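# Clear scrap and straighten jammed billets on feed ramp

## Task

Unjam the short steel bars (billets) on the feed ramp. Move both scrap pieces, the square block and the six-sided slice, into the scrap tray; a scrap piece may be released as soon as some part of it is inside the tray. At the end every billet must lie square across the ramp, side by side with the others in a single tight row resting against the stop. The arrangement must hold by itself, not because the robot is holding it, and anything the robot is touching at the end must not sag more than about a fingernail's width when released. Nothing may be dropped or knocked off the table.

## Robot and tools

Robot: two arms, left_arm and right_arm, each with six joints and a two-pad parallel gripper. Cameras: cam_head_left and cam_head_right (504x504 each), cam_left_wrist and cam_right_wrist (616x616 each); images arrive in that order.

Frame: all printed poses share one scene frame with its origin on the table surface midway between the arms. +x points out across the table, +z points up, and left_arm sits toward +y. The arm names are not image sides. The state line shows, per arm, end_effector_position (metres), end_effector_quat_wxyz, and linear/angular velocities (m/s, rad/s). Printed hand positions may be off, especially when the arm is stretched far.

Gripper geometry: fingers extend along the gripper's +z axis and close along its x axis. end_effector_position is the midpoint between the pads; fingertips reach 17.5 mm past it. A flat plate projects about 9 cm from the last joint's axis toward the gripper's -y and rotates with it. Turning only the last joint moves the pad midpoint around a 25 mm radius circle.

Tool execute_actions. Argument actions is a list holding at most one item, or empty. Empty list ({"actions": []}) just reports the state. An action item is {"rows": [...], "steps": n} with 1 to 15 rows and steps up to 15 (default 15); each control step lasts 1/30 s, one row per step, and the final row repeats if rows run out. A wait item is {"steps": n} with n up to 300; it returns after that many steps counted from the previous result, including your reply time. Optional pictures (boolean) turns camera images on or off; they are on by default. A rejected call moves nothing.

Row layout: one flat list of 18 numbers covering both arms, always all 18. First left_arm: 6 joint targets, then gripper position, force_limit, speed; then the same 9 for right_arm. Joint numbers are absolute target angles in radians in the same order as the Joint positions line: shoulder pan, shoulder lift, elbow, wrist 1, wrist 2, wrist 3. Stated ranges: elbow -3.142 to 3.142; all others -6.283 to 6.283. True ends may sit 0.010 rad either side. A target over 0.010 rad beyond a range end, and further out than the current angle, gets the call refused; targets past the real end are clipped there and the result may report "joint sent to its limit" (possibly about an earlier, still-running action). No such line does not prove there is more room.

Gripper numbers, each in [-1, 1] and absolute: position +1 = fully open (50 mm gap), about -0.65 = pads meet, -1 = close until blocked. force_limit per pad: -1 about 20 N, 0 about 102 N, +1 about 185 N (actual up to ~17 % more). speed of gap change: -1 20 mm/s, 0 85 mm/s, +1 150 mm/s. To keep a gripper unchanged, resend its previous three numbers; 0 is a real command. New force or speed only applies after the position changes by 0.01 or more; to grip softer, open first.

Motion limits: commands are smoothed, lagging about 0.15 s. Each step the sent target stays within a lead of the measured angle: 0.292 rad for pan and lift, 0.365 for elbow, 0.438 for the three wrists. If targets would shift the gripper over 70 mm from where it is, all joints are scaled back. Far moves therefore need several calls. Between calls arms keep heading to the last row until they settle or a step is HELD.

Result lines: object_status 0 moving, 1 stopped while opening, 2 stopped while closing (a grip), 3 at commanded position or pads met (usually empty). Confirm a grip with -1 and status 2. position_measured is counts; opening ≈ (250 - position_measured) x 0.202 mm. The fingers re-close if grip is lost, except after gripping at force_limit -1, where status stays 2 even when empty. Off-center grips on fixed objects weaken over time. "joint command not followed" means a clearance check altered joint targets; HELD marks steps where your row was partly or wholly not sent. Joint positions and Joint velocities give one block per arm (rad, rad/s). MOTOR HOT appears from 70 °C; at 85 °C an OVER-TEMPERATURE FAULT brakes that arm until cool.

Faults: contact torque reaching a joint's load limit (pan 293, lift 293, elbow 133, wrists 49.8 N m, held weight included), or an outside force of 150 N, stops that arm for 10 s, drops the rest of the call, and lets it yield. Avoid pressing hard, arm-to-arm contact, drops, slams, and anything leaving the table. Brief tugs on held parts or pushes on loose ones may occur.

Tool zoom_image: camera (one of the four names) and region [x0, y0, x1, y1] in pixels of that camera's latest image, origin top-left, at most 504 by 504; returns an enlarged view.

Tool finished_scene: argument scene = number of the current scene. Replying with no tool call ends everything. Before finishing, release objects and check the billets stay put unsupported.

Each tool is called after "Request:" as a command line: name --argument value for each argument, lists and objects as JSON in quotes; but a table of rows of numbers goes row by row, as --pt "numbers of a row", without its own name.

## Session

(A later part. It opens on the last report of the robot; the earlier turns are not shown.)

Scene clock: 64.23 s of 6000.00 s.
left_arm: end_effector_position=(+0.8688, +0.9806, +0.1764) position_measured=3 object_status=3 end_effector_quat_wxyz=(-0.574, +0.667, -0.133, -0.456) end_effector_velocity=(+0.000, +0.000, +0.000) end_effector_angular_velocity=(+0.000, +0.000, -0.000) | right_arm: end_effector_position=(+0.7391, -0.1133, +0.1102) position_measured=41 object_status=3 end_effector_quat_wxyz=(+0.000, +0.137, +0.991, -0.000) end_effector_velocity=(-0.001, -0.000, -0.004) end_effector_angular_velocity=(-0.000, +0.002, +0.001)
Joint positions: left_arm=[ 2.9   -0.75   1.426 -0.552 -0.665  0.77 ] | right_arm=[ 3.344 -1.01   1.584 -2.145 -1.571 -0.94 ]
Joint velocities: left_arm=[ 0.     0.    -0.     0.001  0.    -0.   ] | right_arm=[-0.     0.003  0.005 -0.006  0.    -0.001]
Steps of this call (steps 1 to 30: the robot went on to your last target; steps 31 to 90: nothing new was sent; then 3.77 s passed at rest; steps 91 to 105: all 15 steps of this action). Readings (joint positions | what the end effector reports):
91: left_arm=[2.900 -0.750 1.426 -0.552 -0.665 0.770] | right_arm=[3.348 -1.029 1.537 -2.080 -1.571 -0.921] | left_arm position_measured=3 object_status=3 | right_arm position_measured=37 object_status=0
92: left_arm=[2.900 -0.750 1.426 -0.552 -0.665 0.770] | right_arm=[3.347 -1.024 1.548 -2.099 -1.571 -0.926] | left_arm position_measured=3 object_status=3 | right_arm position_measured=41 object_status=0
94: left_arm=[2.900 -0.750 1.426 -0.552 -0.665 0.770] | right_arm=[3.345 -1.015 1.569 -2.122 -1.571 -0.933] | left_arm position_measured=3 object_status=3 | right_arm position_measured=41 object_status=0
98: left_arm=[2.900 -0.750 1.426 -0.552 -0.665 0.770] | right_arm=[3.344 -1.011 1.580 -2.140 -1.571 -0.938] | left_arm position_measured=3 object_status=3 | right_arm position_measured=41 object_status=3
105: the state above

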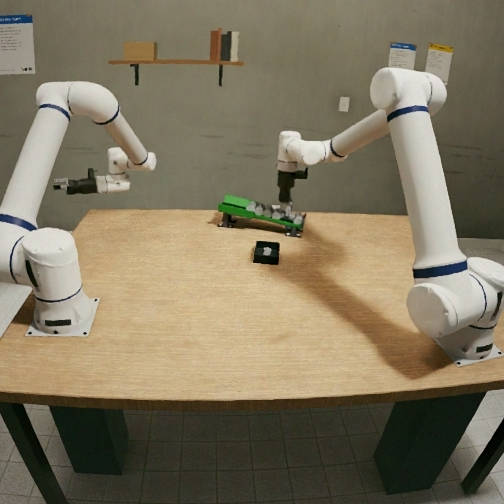

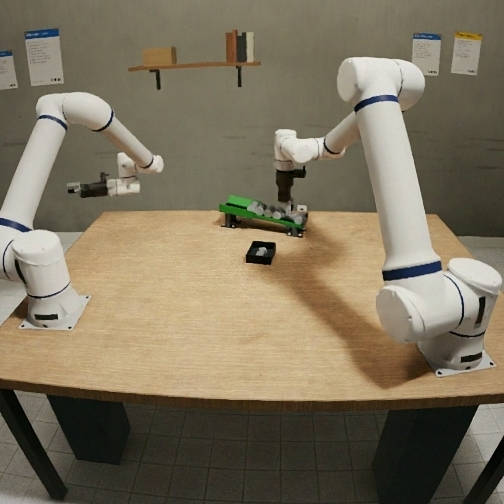

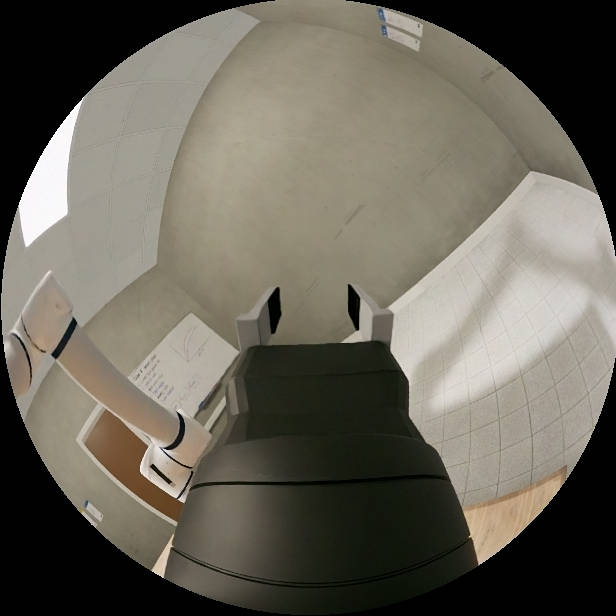

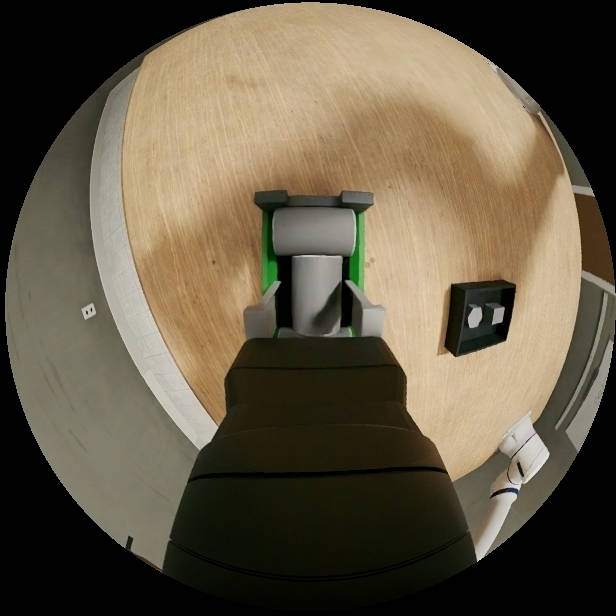

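Request:
execute_actions --actions '[{"rows":[[2.9,-0.75,1.426,-0.552,-0.665,0.77,1,0,0,3.3438,-0.9995,1.5907,-2.162,-1.571,-0.94,0.75,-0.3,0]],"steps":8}]' --pictures false

Request:
execute_actions --actions '[{"rows":[[2.9,-0.75,1.426,-0.552,-0.665,0.77,1,0,0,3.3438,-0.9895,1.5968,-2.1781,-1.571,-0.94,0.75,-0.3,0]],"steps":12}]' --pictures false

Request:
execute_actions --actions '[{"rows":[[2.9,-0.75,1.426,-0.552,-0.665,0.77,1,0,0,3.3438,-0.9895,1.5968,-2.1781,-1.571,-0.94,-1,0,-0.7]]}]'

Request:
zoom_image --camera "cam_head_left" --region '[230, 170, 310, 240]'

Scene clock: 69.43 s of 6000.00 s.
left_arm: end_effector_position=(+0.8688, +0.9806, +0.1764) position_measured=3 object_status=3 end_effector_quat_wxyz=(-0.574, +0.667, -0.133, -0.456) end_effector_velocity=(-0.000, +0.001, +0.001) end_effector_angular_velocity=(+0.001, -0.002, +0.001) | right_arm: end_effector_position=(+0.7391, -0.1133, +0.0997) position_measured=40 object_status=3 end_effector_quat_wxyz=(+0.000, +0.137, +0.991, -0.000) end_effector_velocity=(+0.001, -0.001, -0.011) end_effector_angular_velocity=(-0.001, -0.000, -0.001)
Joint positions: left_arm=[ 2.9   -0.75   1.426 -0.552 -0.665  0.77 ] | right_arm=[ 3.344 -1.     1.59  -2.161 -1.571 -0.94 ]
Joint velocities: left_arm=[ 0.001 -0.001 -0.     0.001  0.    -0.001] | right_arm=[-0.001  0.01   0.006 -0.016 -0.001 -0.   ]
Steps of this call (steps 1 to 15: the robot went on to your last target; steps 16 to 90: nothing new was sent; then 1.93 s passed at rest; steps 91 to 98: all 8 steps of this action). Readings (joint positions | what the end effector reports):
91: left_arm=[2.900 -0.750 1.426 -0.552 -0.665 0.770] | right_arm=[3.344 -1.009 1.585 -2.147 -1.571 -0.940] | left_arm position_measured=3 object_status=3 | right_arm position_measured=41 object_status=3
92: left_arm=[2.900 -0.750 1.426 -0.552 -0.665 0.770] | right_arm=[3.344 -1.007 1.586 -2.151 -1.571 -0.940] | left_arm position_measured=3 object_status=3 | right_arm position_measured=41 object_status=3
94: left_arm=[2.900 -0.750 1.426 -0.552 -0.665 0.770] | right_arm=[3.344 -1.003 1.589 -2.156 -1.571 -0.940] | left_arm position_measured=3 object_status=3 | right_arm position_measured=40 object_status=3
98: the state above

Scene clock: 69.83 s of 6000.00 s.
left_arm: end_effector_position=(+0.8688, +0.9806, +0.1764) position_measured=3 object_status=3 end_effector_quat_wxyz=(-0.574, +0.667, -0.133, -0.456) end_effector_velocity=(-0.000, +0.000, +0.000) end_effector_angular_velocity=(-0.000, +0.000, +0.001) | right_arm: end_effector_position=(+0.7391, -0.1133, +0.0881) position_measured=41 object_status=3 end_effector_quat_wxyz=(+0.000, +0.137, +0.991, -0.000) end_effector_velocity=(-0.001, +0.000, -0.004) end_effector_angular_velocity=(-0.001, +0.001, +0.001)
Joint positions: left_arm=[ 2.9   -0.75   1.426 -0.552 -0.665  0.77 ] | right_arm=[ 3.344 -0.99   1.597 -2.178 -1.571 -0.94 ]
Joint velocities: left_arm=[ 0.    -0.    -0.     0.    -0.     0.001] | right_arm=[ 0.     0.002  0.003 -0.004 -0.    -0.   ]
Steps of this call (steps 1 to 12: all 12 steps of this action). Readings (joint positions | what the end effector reports):
1: left_arm=[2.900 -0.750 1.426 -0.552 -0.665 0.770] | right_arm=[3.344 -1.000 1.591 -2.162 -1.571 -0.940] | left_arm position_measured=3 object_status=3 | right_arm position_measured=40 object_status=3
2: left_arm=[2.900 -0.750 1.426 -0.552 -0.665 0.770] | right_arm=[3.344 -0.997 1.592 -2.167 -1.571 -0.940] | left_arm position_measured=3 object_status=3 | right_arm position_measured=41 object_status=3
4: left_arm=[2.900 -0.750 1.426 -0.552 -0.665 0.770] | right_arm=[3.344 -0.993 1.595 -2.172 -1.571 -0.940] | left_arm position_measured=3 object_status=3 | right_arm position_measured=41 object_status=3
8: left_arm=[2.900 -0.750 1.426 -0.552 -0.665 0.770] | right_arm=[3.344 -0.990 1.596 -2.177 -1.571 -0.940] | left_arm position_measured=3 object_status=3 | right_arm position_measured=41 object_status=3
12: the state above

Scene clock: 70.33 s of 6000.00 s.
left_arm: end_effector_position=(+0.8688, +0.9806, +0.1764) position_measured=3 object_status=3 end_effector_quat_wxyz=(-0.574, +0.667, -0.133, -0.456) end_effector_velocity=(-0.000, +0.001, -0.000) end_effector_angular_velocity=(-0.000, -0.001, +0.002) | right_arm: end_effector_position=(+0.7391, -0.1133, +0.0879) position_measured=60 object_status=2 end_effector_quat_wxyz=(+0.000, +0.137, +0.991, -0.000) end_effector_velocity=(-0.001, +0.001, -0.001) end_effector_angular_velocity=(-0.001, +0.002, +0.002)
Joint positions: left_arm=[ 2.9   -0.75   1.426 -0.552 -0.665  0.77 ] | right_arm=[ 3.344 -0.99   1.597 -2.178 -1.571 -0.94 ]
Joint velocities: left_arm=[ 0.002  0.    -0.001 -0.001  0.     0.   ] | right_arm=[ 0.001  0.     0.001  0.001 -0.    -0.   ]
Steps of this call (steps 1 to 15: all 15 steps of this action). Readings (joint positions | what the end effector reports):
1: left_arm=[2.900 -0.750 1.426 -0.552 -0.665 0.770] | right_arm=[3.344 -0.990 1.597 -2.178 -1.571 -0.940] | left_arm position_measured=3 object_status=3 | right_arm position_measured=44 object_status=0
2: left_arm=[2.900 -0.750 1.426 -0.552 -0.665 0.770] | right_arm=[3.344 -0.990 1.597 -2.178 -1.571 -0.940] | left_arm position_measured=3 object_status=3 | right_arm position_measured=51 object_status=0
4: left_arm=[2.900 -0.750 1.426 -0.552 -0.665 0.770] | right_arm=[3.344 -0.990 1.597 -2.178 -1.571 -0.940] | left_arm position_measured=3 object_status=3 | right_arm position_measured=60 object_status=0
8: left_arm=[2.900 -0.750 1.426 -0.552 -0.665 0.770] | right_arm=[3.344 -0.990 1.597 -2.178 -1.571 -0.940] | left_arm position_measured=3 object_status=3 | right_arm position_measured=60 object_status=0
15: the state above

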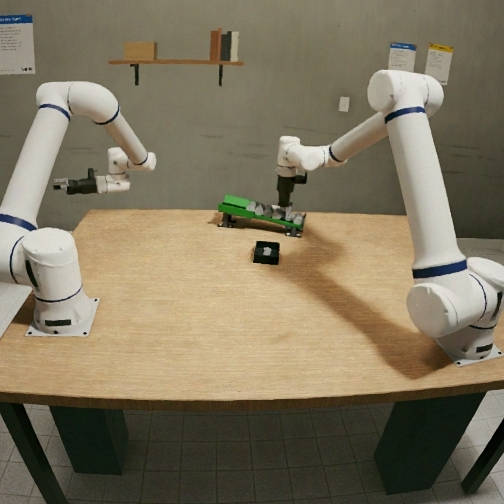

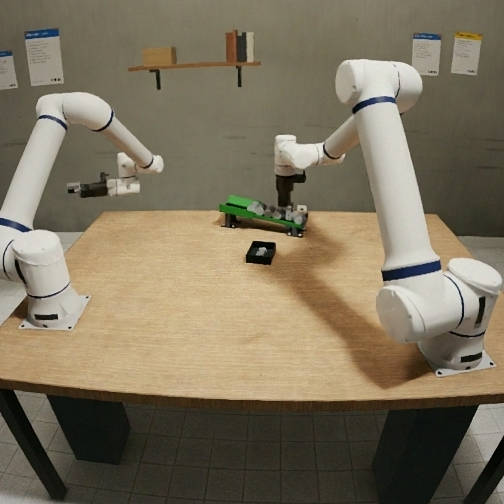

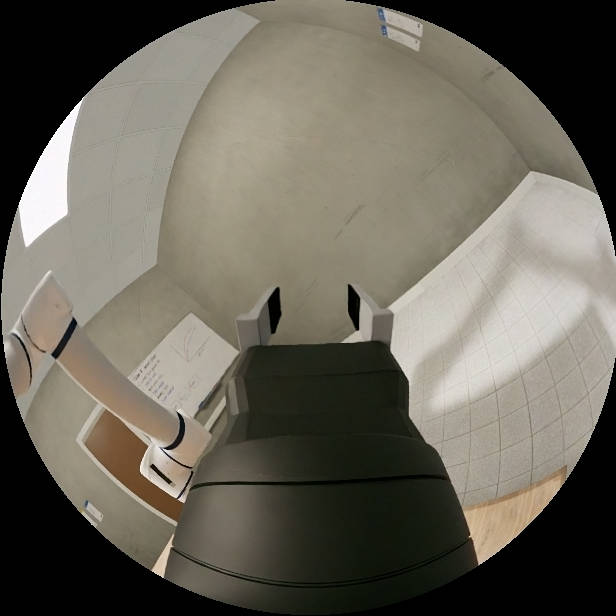

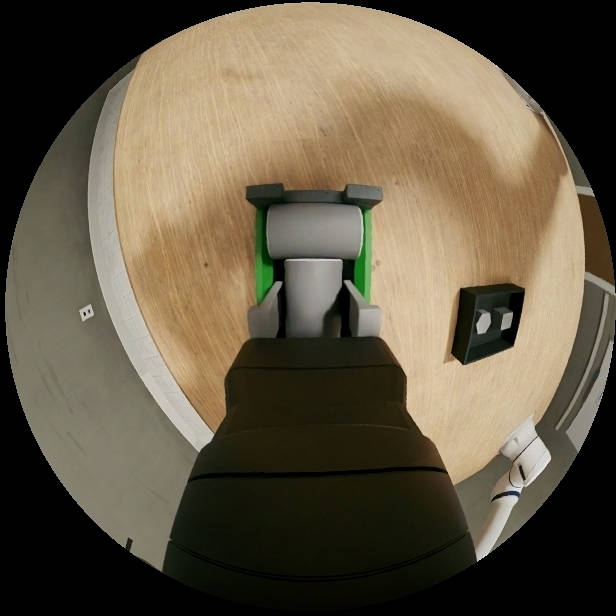

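Region (230, 170, 310, 240) of cam_head_left's 504x504 image, scaled by 6.300, with more detail than that image has; it fills the top 441 rows of this view, and the rest is white.

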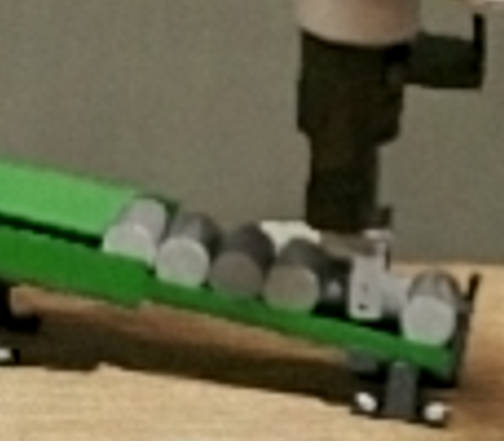

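Request:
execute_actions --actions '[{"rows":[[2.9,-0.75,1.426,-0.552,-0.665,0.77,1,0,0,3.3438,-0.9995,1.5907,-2.162,-1.571,-0.94,-1,0,-0.7]],"steps":8}]' --pictures false

Request:
execute_actions --actions '[{"rows":[[2.9,-0.75,1.426,-0.552,-0.665,0.77,1,0,0,3.3438,-1.0095,1.5845,-2.1458,-1.571,-0.94,-1,0,-0.7]],"steps":8}]' --pictures false

Request:
execute_actions --actions '[{"rows":[[2.9,-0.75,1.426,-0.552,-0.665,0.77,1,0,0,3.3438,-1.0183,1.5784,-2.1309,-1.571,-0.94,-1,0,-0.7]],"steps":10}]' --pictures false

Request:
execute_actions --actions '[{"rows":[[2.9,-0.75,1.426,-0.552,-0.665,0.77,1,0,0,3.3438,-1.0269,1.572,-2.1159,-1.571,-0.94,-1,0,-0.7]],"steps":10}]' --pictures false

Request:
execute_actions --actions '[{"rows":[[2.9,-0.75,1.426,-0.552,-0.665,0.77,1,0,0,3.3438,-1.0666,1.536,-2.0402,-1.571,-0.94,-1,0,-0.7]],"steps":12}]' --pictures false

Request:
execute_actions --actions '[{"rows":[[2.9,-0.75,1.426,-0.552,-0.665,0.77,1,0,0,3.3438,-1.0666,1.536,-2.0402,-1.571,0.7014,-1,0,-0.7]]}]' --pictures false

Request:
execute_actions --actions '[{"rows":[[2.9,-0.75,1.426,-0.552,-0.665,0.77,1,0,0,3.4094,-0.8329,1.1503,-1.7732,-1.474,0.7014,-1,0,-0.7]]}]' --pictures false

Request:
execute_actions --actions '[{"steps":15}]'

Request:
zoom_image --camera "cam_right_wrist" --region '[160, 150, 460, 350]'

Request:
zoom_image --camera "cam_head_left" --region '[215, 160, 310, 240]'

Scene clock: 82.77 s of 6000.00 s.
left_arm: end_effector_position=(+0.8688, +0.9806, +0.1764) position_measured=3 object_status=3 end_effector_quat_wxyz=(-0.574, +0.667, -0.133, -0.456) end_effector_velocity=(+0.000, +0.000, +0.000) end_effector_angular_velocity=(-0.001, -0.000, -0.001) | right_arm: end_effector_position=(+0.7390, -0.1133, +0.0976) position_measured=60 object_status=2 end_effector_quat_wxyz=(-0.000, +0.137, +0.991, -0.000) end_effector_velocity=(+0.002, +0.000, +0.012) end_effector_angular_velocity=(+0.002, -0.005, -0.001)
Joint positions: left_arm=[ 2.9   -0.75   1.426 -0.552 -0.665  0.77 ] | right_arm=[ 3.344 -0.999  1.591 -2.163 -1.571 -0.94 ]
Joint velocities: left_arm=[ 0.    -0.    -0.001 -0.     0.001  0.001] | right_arm=[-0.001 -0.01  -0.008  0.013 -0.     0.   ]
Steps of this call (steps 1 to 15: the robot went on to your last target; steps 16 to 90: nothing new was sent; then 9.17 s passed at rest; steps 91 to 98: all 8 steps of this action). Readings (joint positions | what the end effector reports):
91: left_arm=[2.900 -0.750 1.426 -0.552 -0.665 0.770] | right_arm=[3.344 -0.990 1.597 -2.178 -1.571 -0.940] | left_arm position_measured=3 object_status=3 | right_arm position_measured=60 object_status=2
92: left_arm=[2.900 -0.750 1.426 -0.552 -0.665 0.770] | right_arm=[3.344 -0.992 1.596 -2.174 -1.571 -0.940] | left_arm position_measured=3 object_status=3 | right_arm position_measured=60 object_status=2
94: left_arm=[2.900 -0.750 1.426 -0.552 -0.665 0.770] | right_arm=[3.344 -0.996 1.593 -2.168 -1.571 -0.940] | left_arm position_measured=3 object_status=3 | right_arm position_measured=60 object_status=2
98: the state above

Scene clock: 83.03 s of 6000.00 s.
left_arm: end_effector_position=(+0.8688, +0.9806, +0.1764) position_measured=3 object_status=3 end_effector_quat_wxyz=(-0.574, +0.667, -0.133, -0.456) end_effector_velocity=(-0.000, +0.001, -0.000) end_effector_angular_velocity=(+0.000, -0.000, +0.000) | right_arm: end_effector_position=(+0.7390, -0.1133, +0.1088) position_measured=60 object_status=2 end_effector_quat_wxyz=(+0.000, +0.137, +0.991, -0.000) end_effector_velocity=(+0.000, +0.000, +0.011) end_effector_angular_velocity=(-0.001, -0.001, +0.000)
Joint positions: left_arm=[ 2.9   -0.75   1.426 -0.552 -0.665  0.77 ] | right_arm=[ 3.344 -1.009  1.585 -2.147 -1.571 -0.94 ]
Joint velocities: left_arm=[ 0.001  0.     0.    -0.     0.    -0.   ] | right_arm=[ 0.    -0.009 -0.006  0.015 -0.001  0.   ]
Steps of this call (steps 1 to 8: all 8 steps of this action). Readings (joint positions | what the end effector reports):
1: left_arm=[2.900 -0.750 1.426 -0.552 -0.665 0.770] | right_arm=[3.344 -0.999 1.591 -2.162 -1.571 -0.940] | left_arm position_measured=3 object_status=3 | right_arm position_measured=60 object_status=2
2: left_arm=[2.900 -0.750 1.426 -0.552 -0.665 0.770] | right_arm=[3.344 -1.002 1.590 -2.157 -1.571 -0.940] | left_arm position_measured=3 object_status=3 | right_arm position_measured=60 object_status=2
4: left_arm=[2.900 -0.750 1.426 -0.552 -0.665 0.770] | right_arm=[3.344 -1.006 1.586 -2.152 -1.571 -0.940] | left_arm position_measured=3 object_status=3 | right_arm position_measured=60 object_status=2
8: the state above

Scene clock: 83.37 s of 6000.00 s.
left_arm: end_effector_position=(+0.8688, +0.9806, +0.1764) position_measured=3 object_status=3 end_effector_quat_wxyz=(-0.574, +0.667, -0.133, -0.456) end_effector_velocity=(+0.001, -0.001, +0.001) end_effector_angular_velocity=(-0.001, -0.000, -0.000) | right_arm: end_effector_position=(+0.7390, -0.1133, +0.1194) position_measured=60 object_status=2 end_effector_quat_wxyz=(+0.000, +0.137, +0.991, -0.000) end_effector_velocity=(+0.001, -0.001, +0.005) end_effector_angular_velocity=(-0.000, -0.001, -0.001)
Joint positions: left_arm=[ 2.9   -0.75   1.426 -0.552 -0.665  0.77 ] | right_arm=[ 3.344 -1.018  1.579 -2.132 -1.571 -0.94 ]
Joint velocities: left_arm=[-0.001 -0.001 -0.001  0.001 -0.     0.002] | right_arm=[-0.001 -0.004 -0.004  0.007 -0.001 -0.   ]
Steps of this call (steps 1 to 10: all 10 steps of this action). Readings (joint positions | what the end effector reports):
1: left_arm=[2.900 -0.750 1.426 -0.552 -0.665 0.770] | right_arm=[3.344 -1.009 1.585 -2.146 -1.571 -0.940] | left_arm position_measured=3 object_status=3 | right_arm position_measured=60 object_status=2
2: left_arm=[2.900 -0.750 1.426 -0.552 -0.665 0.770] | right_arm=[3.344 -1.011 1.583 -2.142 -1.571 -0.940] | left_arm position_measured=3 object_status=3 | right_arm position_measured=60 object_status=2
4: left_arm=[2.900 -0.750 1.426 -0.552 -0.665 0.770] | right_arm=[3.344 -1.015 1.580 -2.137 -1.571 -0.940] | left_arm position_measured=3 object_status=3 | right_arm position_measured=60 object_status=2
8: left_arm=[2.900 -0.750 1.426 -0.552 -0.665 0.770] | right_arm=[3.344 -1.018 1.579 -2.132 -1.571 -0.940] | left_arm position_measured=3 object_status=3 | right_arm position_measured=60 object_status=2
10: the state above

Scene clock: 83.70 s of 6000.00 s.
left_arm: end_effector_position=(+0.8688, +0.9806, +0.1764) position_measured=3 object_status=3 end_effector_quat_wxyz=(-0.574, +0.667, -0.133, -0.456) end_effector_velocity=(+0.000, -0.001, -0.000) end_effector_angular_velocity=(-0.000, +0.001, -0.001) | right_arm: end_effector_position=(+0.7389, -0.1133, +0.1294) position_measured=60 object_status=2 end_effector_quat_wxyz=(+0.000, +0.137, +0.991, -0.000) end_effector_velocity=(+0.000, +0.001, +0.006) end_effector_angular_velocity=(-0.000, -0.002, +0.001)
Joint positions: left_arm=[ 2.9   -0.75   1.426 -0.552 -0.665  0.77 ] | right_arm=[ 3.344 -1.027  1.572 -2.117 -1.571 -0.94 ]
Joint velocities: left_arm=[-0.001  0.    -0.     0.    -0.     0.001] | right_arm=[ 0.001 -0.004 -0.004  0.007 -0.001 -0.   ]
Steps of this call (steps 1 to 10: all 10 steps of this action). Readings (joint positions | what the end effector reports):
1: left_arm=[2.900 -0.750 1.426 -0.552 -0.665 0.770] | right_arm=[3.344 -1.018 1.578 -2.131 -1.571 -0.940] | left_arm position_measured=3 object_status=3 | right_arm position_measured=60 object_status=2
2: left_arm=[2.900 -0.750 1.426 -0.552 -0.665 0.770] | right_arm=[3.344 -1.020 1.577 -2.126 -1.571 -0.940] | left_arm position_measured=3 object_status=3 | right_arm position_measured=60 object_status=2
4: left_arm=[2.900 -0.750 1.426 -0.552 -0.665 0.770] | right_arm=[3.344 -1.024 1.574 -2.121 -1.571 -0.940] | left_arm position_measured=3 object_status=3 | right_arm position_measured=60 object_status=2
8: left_arm=[2.900 -0.750 1.426 -0.552 -0.665 0.770] | right_arm=[3.344 -1.026 1.573 -2.117 -1.571 -0.940] | left_arm position_measured=3 object_status=3 | right_arm position_measured=60 object_status=2
10: the state above

Scene clock: 84.10 s of 6000.00 s.
left_arm: end_effector_position=(+0.8688, +0.9806, +0.1764) position_measured=3 object_status=3 end_effector_quat_wxyz=(-0.574, +0.667, -0.133, -0.456) end_effector_velocity=(-0.000, +0.000, -0.000) end_effector_angular_velocity=(+0.001, +0.001, -0.000) | right_arm: end_effector_position=(+0.7389, -0.1134, +0.1787) position_measured=60 object_status=2 end_effector_quat_wxyz=(+0.000, +0.137, +0.991, -0.000) end_effector_velocity=(-0.000, +0.001, +0.013) end_effector_angular_velocity=(+0.001, -0.002, +0.003)
Joint positions: left_arm=[ 2.9   -0.75   1.426 -0.552 -0.665  0.77 ] | right_arm=[ 3.344 -1.066  1.537 -2.042 -1.571 -0.94 ]
Joint velocities: left_arm=[ 0.     0.001  0.     0.001  0.    -0.001] | right_arm=[ 0.002 -0.01  -0.009  0.017 -0.    -0.001]
Steps of this call (steps 1 to 12: all 12 steps of this action). Readings (joint positions | what the end effector reports):
1: left_arm=[2.900 -0.750 1.426 -0.552 -0.665 0.770] | right_arm=[3.344 -1.028 1.571 -2.113 -1.571 -0.940] | left_arm position_measured=3 object_status=3 | right_arm position_measured=60 object_status=2
2: left_arm=[2.900 -0.750 1.426 -0.552 -0.665 0.770] | right_arm=[3.344 -1.037 1.565 -2.092 -1.571 -0.940] | left_arm position_measured=3 object_status=3 | right_arm position_measured=60 object_status=2
4: left_arm=[2.900 -0.750 1.426 -0.552 -0.665 0.770] | right_arm=[3.344 -1.054 1.546 -2.067 -1.571 -0.940] | left_arm position_measured=3 object_status=3 | right_arm position_measured=60 object_status=2
8: left_arm=[2.900 -0.750 1.426 -0.552 -0.665 0.770] | right_arm=[3.344 -1.063 1.539 -2.047 -1.571 -0.940] | left_arm position_measured=3 object_status=3 | right_arm position_measured=60 object_status=2
12: the state above

Scene clock: 84.60 s of 6000.00 s.
left_arm: end_effector_position=(+0.8688, +0.9806, +0.1764) position_measured=3 object_status=3 end_effector_quat_wxyz=(-0.574, +0.667, -0.133, -0.456) end_effector_velocity=(-0.001, +0.002, -0.001) end_effector_angular_velocity=(+0.000, -0.000, +0.002) | right_arm: end_effector_position=(+0.7211, -0.0940, +0.1799) position_measured=60 object_status=2 end_effector_quat_wxyz=(+0.000, +0.638, +0.770, -0.000) end_effector_velocity=(-0.013, +0.068, +0.000) end_effector_angular_velocity=(+0.001, -0.000, -2.755)
Joint positions: left_arm=[ 2.9   -0.75   1.426 -0.552 -0.665  0.77 ] | right_arm=[ 3.344 -1.067  1.536 -2.04  -1.571  0.169]
Joint velocities: left_arm=[ 0.002  0.001 -0.    -0.     0.    -0.   ] | right_arm=[ 0.     0.001 -0.001  0.     0.001  2.755]
Steps of this call (steps 1 to 15: all 15 steps of this action). Readings (joint positions | what the end effector reports):
1: left_arm=[2.900 -0.750 1.426 -0.552 -0.665 0.770] | right_arm=[3.344 -1.066 1.537 -2.041 -1.571 -0.935] | left_arm position_measured=3 object_status=3 | right_arm position_measured=60 object_status=2
2: left_arm=[2.900 -0.750 1.426 -0.552 -0.665 0.770] | right_arm=[3.344 -1.066 1.536 -2.041 -1.571 -0.905] | left_arm position_measured=3 object_status=3 | right_arm position_measured=60 object_status=2
4: left_arm=[2.900 -0.750 1.426 -0.552 -0.665 0.770] | right_arm=[3.344 -1.066 1.536 -2.041 -1.571 -0.792] | left_arm position_measured=3 object_status=3 | right_arm position_measured=60 object_status=2
8: left_arm=[2.900 -0.750 1.426 -0.552 -0.665 0.770] | right_arm=[3.344 -1.067 1.536 -2.040 -1.571 -0.473] | left_arm position_measured=3 object_status=3 | right_arm position_measured=60 object_status=2
15: the state above

Scene clock: 85.10 s of 6000.00 s.
left_arm: end_effector_position=(+0.8688, +0.9806, +0.1764) position_measured=3 object_status=3 end_effector_quat_wxyz=(-0.574, +0.667, -0.133, -0.456) end_effector_velocity=(-0.000, -0.001, -0.000) end_effector_angular_velocity=(+0.001, -0.000, -0.001) | right_arm: end_effector_position=(+0.7809, +0.0393, +0.1704) position_measured=60 object_status=2 end_effector_quat_wxyz=(-0.059, +0.796, +0.601, -0.044) end_effector_velocity=(+0.012, +0.032, -0.001) end_effector_angular_velocity=(-0.001, +0.035, -0.089)
Joint positions: left_arm=[ 2.9   -0.75   1.426 -0.552 -0.665  0.77 ] | right_arm=[ 3.408 -0.839  1.16  -1.78  -1.476  0.691]
Joint velocities: left_arm=[-0.001  0.     0.001 -0.     0.    -0.001] | right_arm=[ 0.015  0.055 -0.096  0.064  0.024  0.103]
Steps of this call (steps 1 to 15: all 15 steps of this action). Readings (joint positions | what the end effector reports):
1: left_arm=[2.900 -0.750 1.426 -0.552 -0.665 0.770] | right_arm=[3.344 -1.065 1.533 -2.038 -1.570 0.260] | left_arm position_measured=3 object_status=3 | right_arm position_measured=60 object_status=2
2: left_arm=[2.900 -0.750 1.426 -0.552 -0.665 0.770] | right_arm=[3.349 -1.050 1.509 -2.020 -1.564 0.315] | left_arm position_measured=3 object_status=3 | right_arm position_measured=60 object_status=2
4: left_arm=[2.900 -0.750 1.426 -0.552 -0.665 0.770] | right_arm=[3.363 -0.998 1.425 -1.961 -1.542 0.403] | left_arm position_measured=3 object_status=3 | right_arm position_measured=60 object_status=2
8: left_arm=[2.900 -0.750 1.426 -0.552 -0.665 0.770] | right_arm=[3.392 -0.895 1.254 -1.845 -1.500 0.588] | left_arm position_measured=3 object_status=3 | right_arm position_measured=60 object_status=2
15: the state above

Scene clock: 85.60 s of 6000.00 s.
left_arm: end_effector_position=(+0.8688, +0.9806, +0.1764) position_measured=3 object_status=3 end_effector_quat_wxyz=(-0.574, +0.667, -0.133, -0.456) end_effector_velocity=(+0.000, -0.001, -0.000) end_effector_angular_velocity=(+0.000, -0.000, -0.001) | right_arm: end_effector_position=(+0.7819, +0.0425, +0.1700) position_measured=60 object_status=2 end_effector_quat_wxyz=(-0.060, +0.798, +0.598, -0.045) end_effector_velocity=(+0.001, +0.001, +0.001) end_effector_angular_velocity=(+0.000, -0.003, +0.001)
Joint positions: left_arm=[ 2.9   -0.75   1.426 -0.552 -0.665  0.77 ] | right_arm=[ 3.409 -0.833  1.15  -1.773 -1.474  0.701]
Joint velocities: left_arm=[-0.001  0.     0.    -0.001 -0.    -0.   ] | right_arm=[ 0.    -0.    -0.002 -0.001 -0.001 -0.001]
Steps of this call (steps 1 to 15: the robot went on to your last target). Readings (joint positions | what the end effector reports):
1: left_arm=[2.900 -0.750 1.426 -0.552 -0.665 0.770] | right_arm=[3.408 -0.837 1.157 -1.778 -1.476 0.694] | left_arm position_measured=3 object_status=3 | right_arm position_measured=60 object_status=2
2: left_arm=[2.900 -0.750 1.426 -0.552 -0.665 0.770] | right_arm=[3.409 -0.836 1.155 -1.776 -1.475 0.696] | left_arm position_measured=3 object_status=3 | right_arm position_measured=60 object_status=2
4: left_arm=[2.900 -0.750 1.426 -0.552 -0.665 0.770] | right_arm=[3.409 -0.834 1.153 -1.775 -1.475 0.699] | left_arm position_measured=3 object_status=3 | right_arm position_measured=60 object_status=2
8: left_arm=[2.900 -0.750 1.426 -0.552 -0.665 0.770] | right_arm=[3.409 -0.833 1.151 -1.774 -1.474 0.701] | left_arm position_measured=3 object_status=3 | right_arm position_measured=60 object_status=2
15: the state above
All arms were judged still, so your last target was given up. Only a new action makes them travel on or press farther. Fingers that are still opening or closing keep moving.

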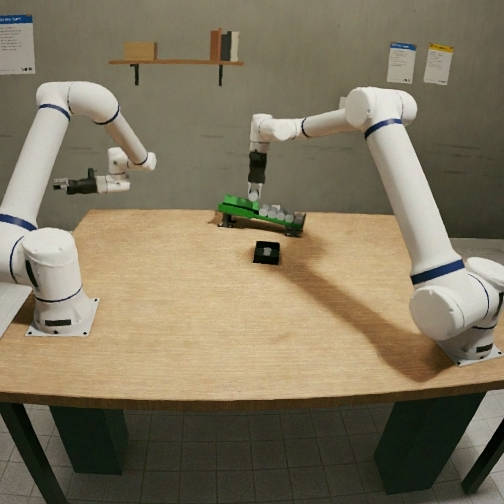

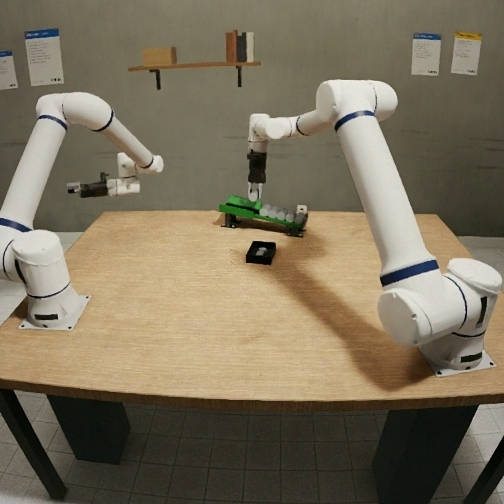

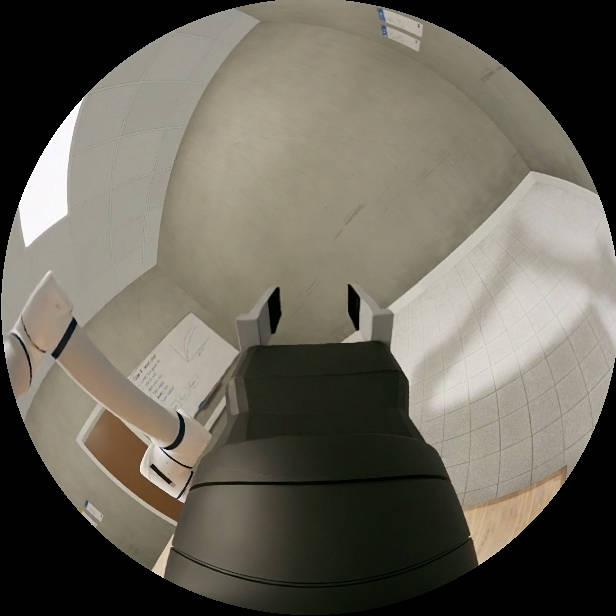

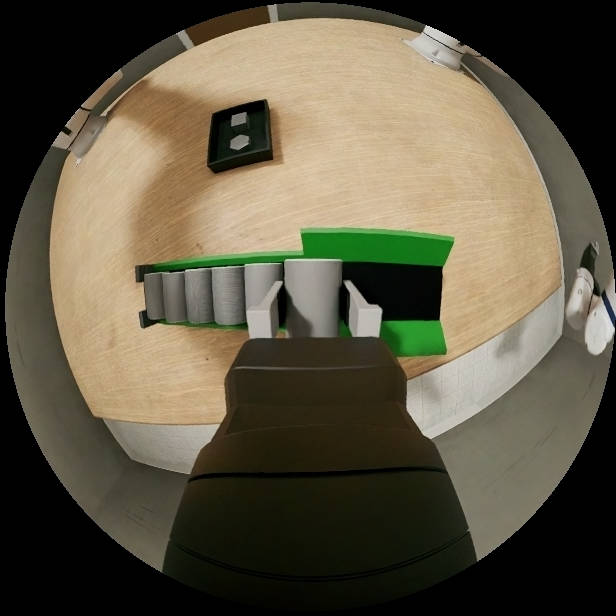

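Region (160, 150, 460, 350) of cam_right_wrist's 616x616 image, scaled by 1.680, with more detail than that image has.

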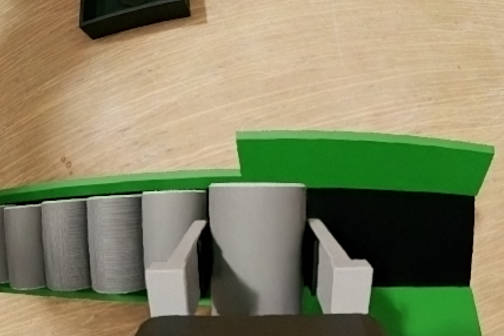

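Region (215, 160, 310, 240) of cam_head_left's 504x504 image, scaled by 5.305, with more detail than that image has; it fills the top 424 rows of this view, and the rest is white.

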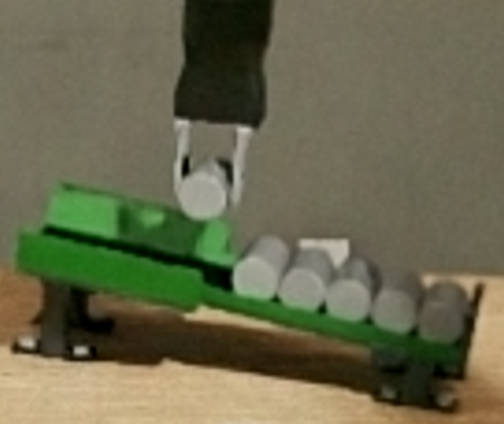

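Request:
execute_actions --actions '[{"rows":[[2.9,-0.75,1.426,-0.552,-0.665,0.77,1,0,0,3.4164,-0.8117,1.1495,-1.7936,-1.474,0.704,-1,0,-0.7]],"steps":8}]' --pictures false

Request:
execute_actions --actions '[{"rows":[[2.9,-0.75,1.426,-0.552,-0.665,0.77,1,0,0,3.4164,-0.7904,1.1486,-1.814,-1.474,0.704,-1,0,-0.7]]}]'

Request:
zoom_image --camera "cam_right_wrist" --region '[190, 200, 440, 350]'

Request:
zoom_image --camera "cam_head_left" --region '[215, 160, 310, 240]'

Scene clock: 92.00 s of 6000.00 s.
left_arm: end_effector_position=(+0.8688, +0.9806, +0.1764) position_measured=3 object_status=3 end_effector_quat_wxyz=(-0.574, +0.667, -0.133, -0.456) end_effector_velocity=(-0.000, -0.001, -0.001) end_effector_angular_velocity=(+0.001, +0.003, -0.001) | right_arm: end_effector_position=(+0.7827, +0.0502, +0.1517) position_measured=60 object_status=2 end_effector_quat_wxyz=(-0.060, +0.797, +0.599, -0.046) end_effector_velocity=(+0.002, +0.008, -0.014) end_effector_angular_velocity=(+0.002, -0.005, +0.004)
Joint positions: left_arm=[ 2.9   -0.75   1.426 -0.552 -0.665  0.77 ] | right_arm=[ 3.416 -0.813  1.15  -1.792 -1.474  0.704]
Joint velocities: left_arm=[-0.001  0.001  0.001  0.001  0.    -0.   ] | right_arm=[ 0.006  0.016 -0.004 -0.018 -0.     0.002]
Steps of this call (steps 1 to 90: nothing new was sent; then 3.13 s passed at rest; steps 91 to 98: all 8 steps of this action). Readings (joint positions | what the end effector reports):
91: left_arm=[2.900 -0.750 1.426 -0.552 -0.665 0.770] | right_arm=[3.410 -0.832 1.150 -1.774 -1.474 0.702] | left_arm position_measured=3 object_status=3 | right_arm position_measured=60 object_status=2
92: left_arm=[2.900 -0.750 1.426 -0.552 -0.665 0.770] | right_arm=[3.411 -0.827 1.149 -1.780 -1.474 0.702] | left_arm position_measured=3 object_status=3 | right_arm position_measured=60 object_status=2
94: left_arm=[2.900 -0.750 1.426 -0.552 -0.665 0.770] | right_arm=[3.414 -0.818 1.150 -1.786 -1.474 0.703] | left_arm position_measured=3 object_status=3 | right_arm position_measured=60 object_status=2
98: the state above

Scene clock: 92.50 s of 6000.00 s.
left_arm: end_effector_position=(+0.8688, +0.9806, +0.1764) position_measured=3 object_status=3 end_effector_quat_wxyz=(-0.574, +0.667, -0.133, -0.456) end_effector_velocity=(-0.000, +0.000, -0.000) end_effector_angular_velocity=(+0.000, +0.000, -0.000) | right_arm: end_effector_position=(+0.7878, +0.0531, +0.1302) position_measured=60 object_status=2 end_effector_quat_wxyz=(-0.060, +0.797, +0.600, -0.046) end_effector_velocity=(+0.000, +0.000, -0.004) end_effector_angular_velocity=(-0.001, +0.002, +0.001)
Joint positions: left_arm=[ 2.9   -0.75   1.426 -0.552 -0.665  0.77 ] | right_arm=[ 3.416 -0.791  1.149 -1.814 -1.474  0.704]
Joint velocities: left_arm=[-0.     0.     0.001 -0.001  0.    -0.   ] | right_arm=[ 0.     0.004  0.    -0.001 -0.001 -0.   ]
Steps of this call (steps 1 to 15: all 15 steps of this action). Readings (joint positions | what the end effector reports):
1: left_arm=[2.900 -0.750 1.426 -0.552 -0.665 0.770] | right_arm=[3.416 -0.812 1.149 -1.793 -1.474 0.704] | left_arm position_measured=3 object_status=3 | right_arm position_measured=60 object_status=2
2: left_arm=[2.900 -0.750 1.426 -0.552 -0.665 0.770] | right_arm=[3.416 -0.807 1.148 -1.799 -1.474 0.704] | left_arm position_measured=3 object_status=3 | right_arm position_measured=60 object_status=2
4: left_arm=[2.900 -0.750 1.426 -0.552 -0.665 0.770] | right_arm=[3.416 -0.798 1.149 -1.806 -1.474 0.704] | left_arm position_measured=3 object_status=3 | right_arm position_measured=60 object_status=2
8: left_arm=[2.900 -0.750 1.426 -0.552 -0.665 0.770] | right_arm=[3.416 -0.792 1.149 -1.812 -1.474 0.704] | left_arm position_measured=3 object_status=3 | right_arm position_measured=60 object_status=2
15: the state above

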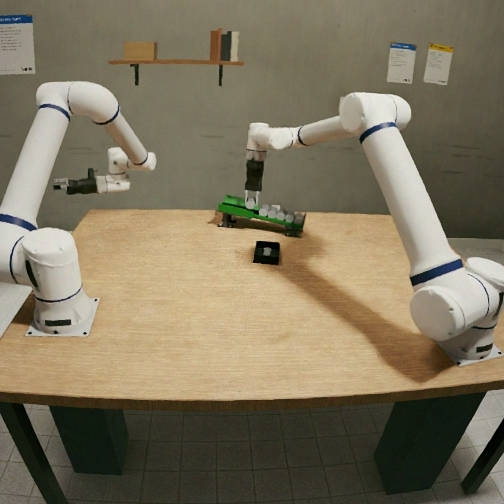

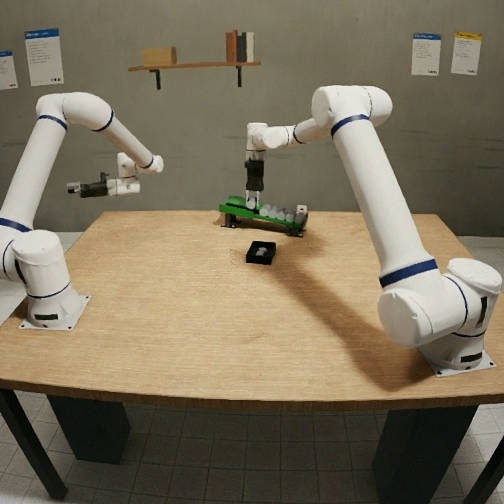

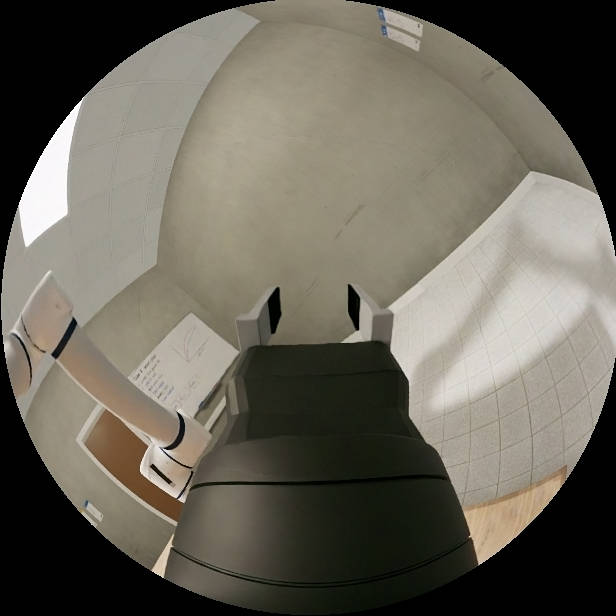

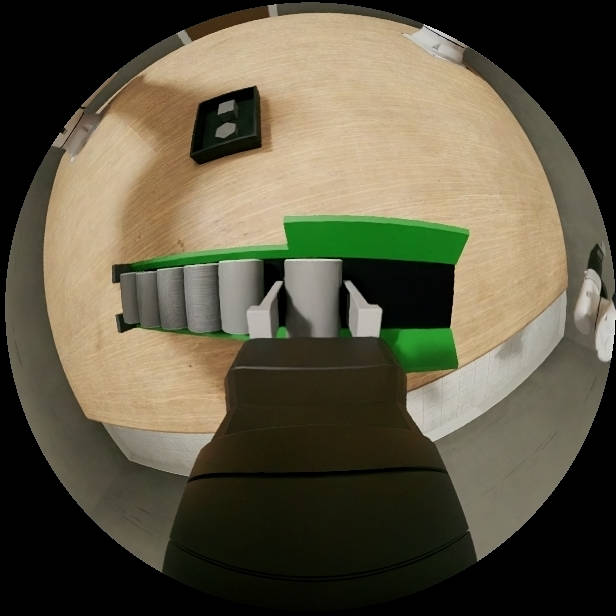

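Region (190, 200, 440, 350) of cam_right_wrist's 616x616 image, scaled by 2.016, with more detail than that image has; it fills the top 302 rows of this view, and the rest is white.

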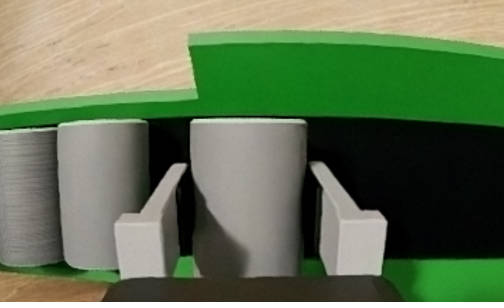

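Region (215, 160, 310, 240) of cam_head_left's 504x504 image, scaled by 5.305, with more detail than that image has; it fills the top 424 rows of this view, and the rest is white.

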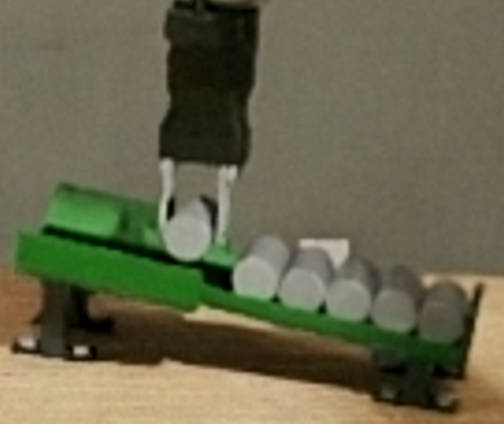

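Request:
execute_actions --actions '[{"rows":[[2.9,-0.75,1.426,-0.552,-0.665,0.77,1,0,0,3.4164,-0.7859,1.1536,-1.8235,-1.474,0.704,-1,0,-0.7]],"steps":15}]' --pictures false

Request:
execute_actions --actions '[{"rows":[[2.9,-0.75,1.426,-0.552,-0.665,0.77,1,0,0,3.4164,-0.782,1.1578,-1.8316,-1.474,0.704,-1,0,-0.7]],"steps":15}]'

Request:
zoom_image --camera "cam_head_left" --region '[215,160,310,240]'

Scene clock: 100.07 s of 6000.00 s.
left_arm: end_effector_position=(+0.8688, +0.9806, +0.1764) position_measured=3 object_status=3 end_effector_quat_wxyz=(-0.574, +0.667, -0.133, -0.456) end_effector_velocity=(+0.001, -0.002, -0.000) end_effector_angular_velocity=(+0.001, -0.002, -0.002) | right_arm: end_effector_position=(+0.7878, +0.0532, +0.1231) position_measured=60 object_status=2 end_effector_quat_wxyz=(-0.060, +0.797, +0.600, -0.046) end_effector_velocity=(-0.000, +0.000, -0.001) end_effector_angular_velocity=(-0.000, +0.001, +0.001)
Joint positions: left_arm=[ 2.9   -0.75   1.426 -0.552 -0.665  0.77 ] | right_arm=[ 3.416 -0.786  1.154 -1.823 -1.474  0.704]
Joint velocities: left_arm=[-0.002  0.    -0.001 -0.    -0.    -0.002] | right_arm=[ 0.     0.001  0.     0.     0.    -0.001]
Steps of this call (steps 1 to 15: the robot went on to your last target; steps 16 to 90: nothing new was sent; then 4.07 s passed at rest; steps 91 to 105: all 15 steps of this action). Readings (joint positions | what the end effector reports):
91: left_arm=[2.900 -0.750 1.426 -0.552 -0.665 0.770] | right_arm=[3.416 -0.790 1.149 -1.814 -1.474 0.704] | left_arm position_measured=3 object_status=3 | right_arm position_measured=60 object_status=2
92: left_arm=[2.900 -0.750 1.426 -0.552 -0.665 0.770] | right_arm=[3.416 -0.789 1.149 -1.817 -1.474 0.704] | left_arm position_measured=3 object_status=3 | right_arm position_measured=60 object_status=2
94: left_arm=[2.900 -0.750 1.426 -0.552 -0.665 0.770] | right_arm=[3.416 -0.787 1.152 -1.820 -1.474 0.704] | left_arm position_measured=3 object_status=3 | right_arm position_measured=60 object_status=2
98: left_arm=[2.900 -0.750 1.426 -0.552 -0.665 0.770] | right_arm=[3.416 -0.786 1.153 -1.823 -1.474 0.704] | left_arm position_measured=3 object_status=3 | right_arm position_measured=60 object_status=2
105: the state above

Scene clock: 100.57 s of 6000.00 s.
left_arm: end_effector_position=(+0.8688, +0.9806, +0.1764) position_measured=3 object_status=3 end_effector_quat_wxyz=(-0.574, +0.667, -0.133, -0.456) end_effector_velocity=(+0.001, -0.001, +0.000) end_effector_angular_velocity=(+0.000, -0.002, -0.000) | right_arm: end_effector_position=(+0.7879, +0.0532, +0.1171) position_measured=60 object_status=2 end_effector_quat_wxyz=(-0.060, +0.797, +0.600, -0.046) end_effector_velocity=(-0.000, +0.000, -0.000) end_effector_angular_velocity=(+0.001, -0.000, +0.000)
Joint positions: left_arm=[ 2.9   -0.75   1.426 -0.552 -0.665  0.77 ] | right_arm=[ 3.416 -0.782  1.158 -1.832 -1.474  0.704]
Joint velocities: left_arm=[-0.001 -0.    -0.001 -0.    -0.    -0.001] | right_arm=[ 0.     0.     0.    -0.001  0.    -0.   ]
Steps of this call (steps 1 to 15: all 15 steps of this action). Readings (joint positions | what the end effector reports):
1: left_arm=[2.900 -0.750 1.426 -0.552 -0.665 0.770] | right_arm=[3.416 -0.786 1.154 -1.824 -1.474 0.704] | left_arm position_measured=3 object_status=3 | right_arm position_measured=60 object_status=2
2: left_arm=[2.900 -0.750 1.426 -0.552 -0.665 0.770] | right_arm=[3.416 -0.785 1.155 -1.826 -1.474 0.704] | left_arm position_measured=3 object_status=3 | right_arm position_measured=60 object_status=2
4: left_arm=[2.900 -0.750 1.426 -0.552 -0.665 0.770] | right_arm=[3.416 -0.783 1.157 -1.829 -1.474 0.704] | left_arm position_measured=3 object_status=3 | right_arm position_measured=60 object_status=2
8: left_arm=[2.900 -0.750 1.426 -0.552 -0.665 0.770] | right_arm=[3.416 -0.782 1.157 -1.831 -1.474 0.704] | left_arm position_measured=3 object_status=3 | right_arm position_measured=60 object_status=2
15: the state above

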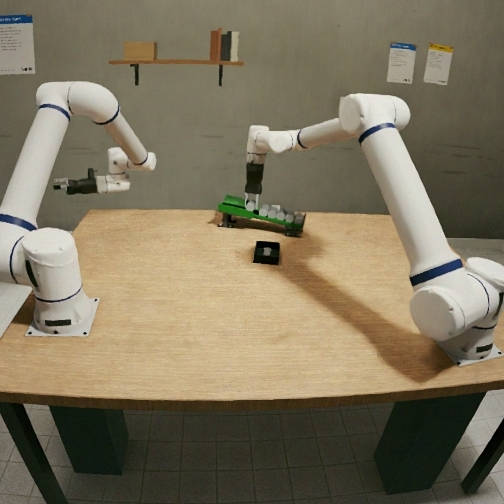

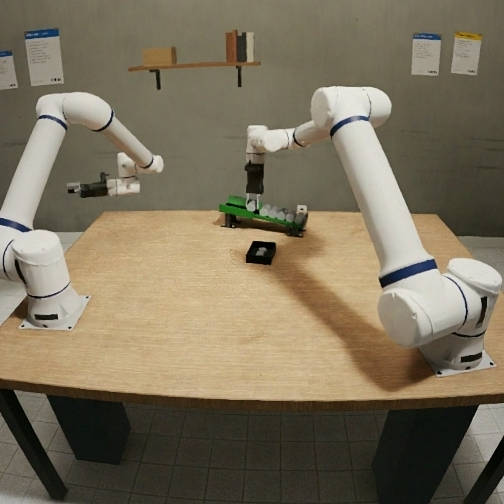

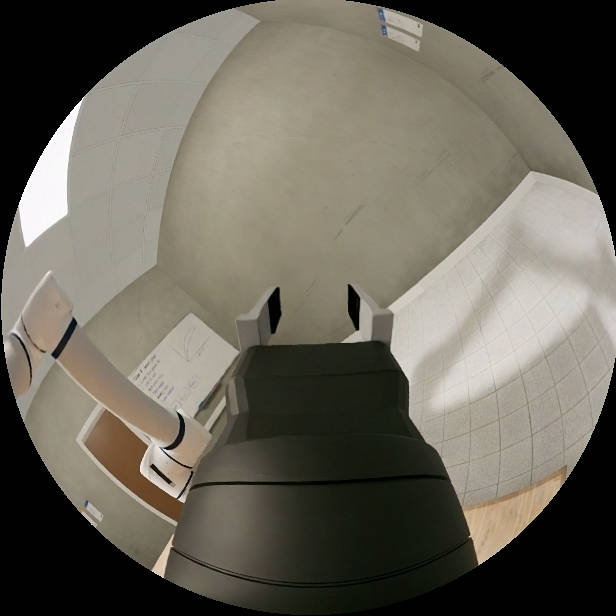

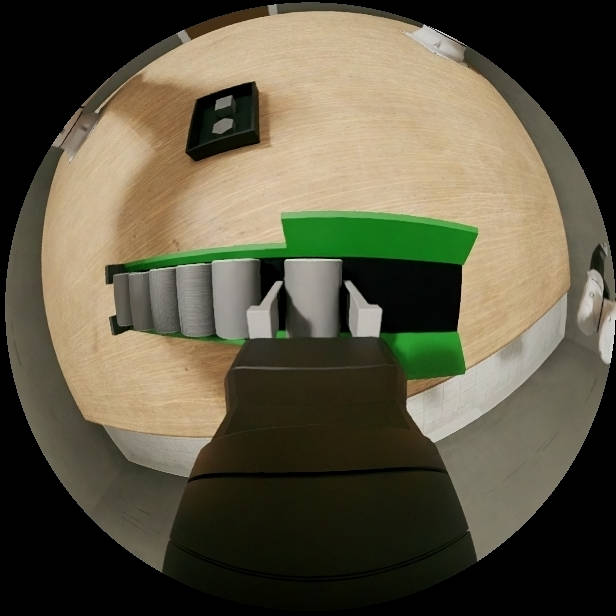

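Region (215, 160, 310, 240) of cam_head_left's 504x504 image, scaled by 5.305, with more detail than that image has; it fills the top 424 rows of this view, and the rest is white.

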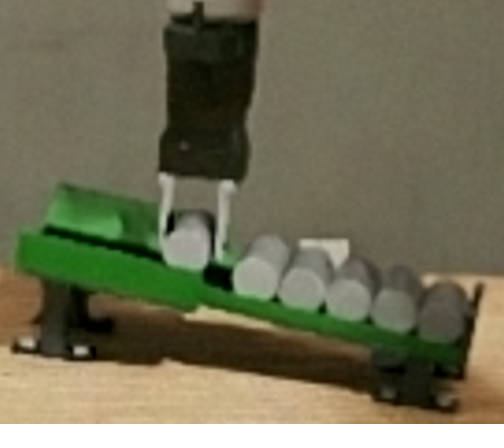

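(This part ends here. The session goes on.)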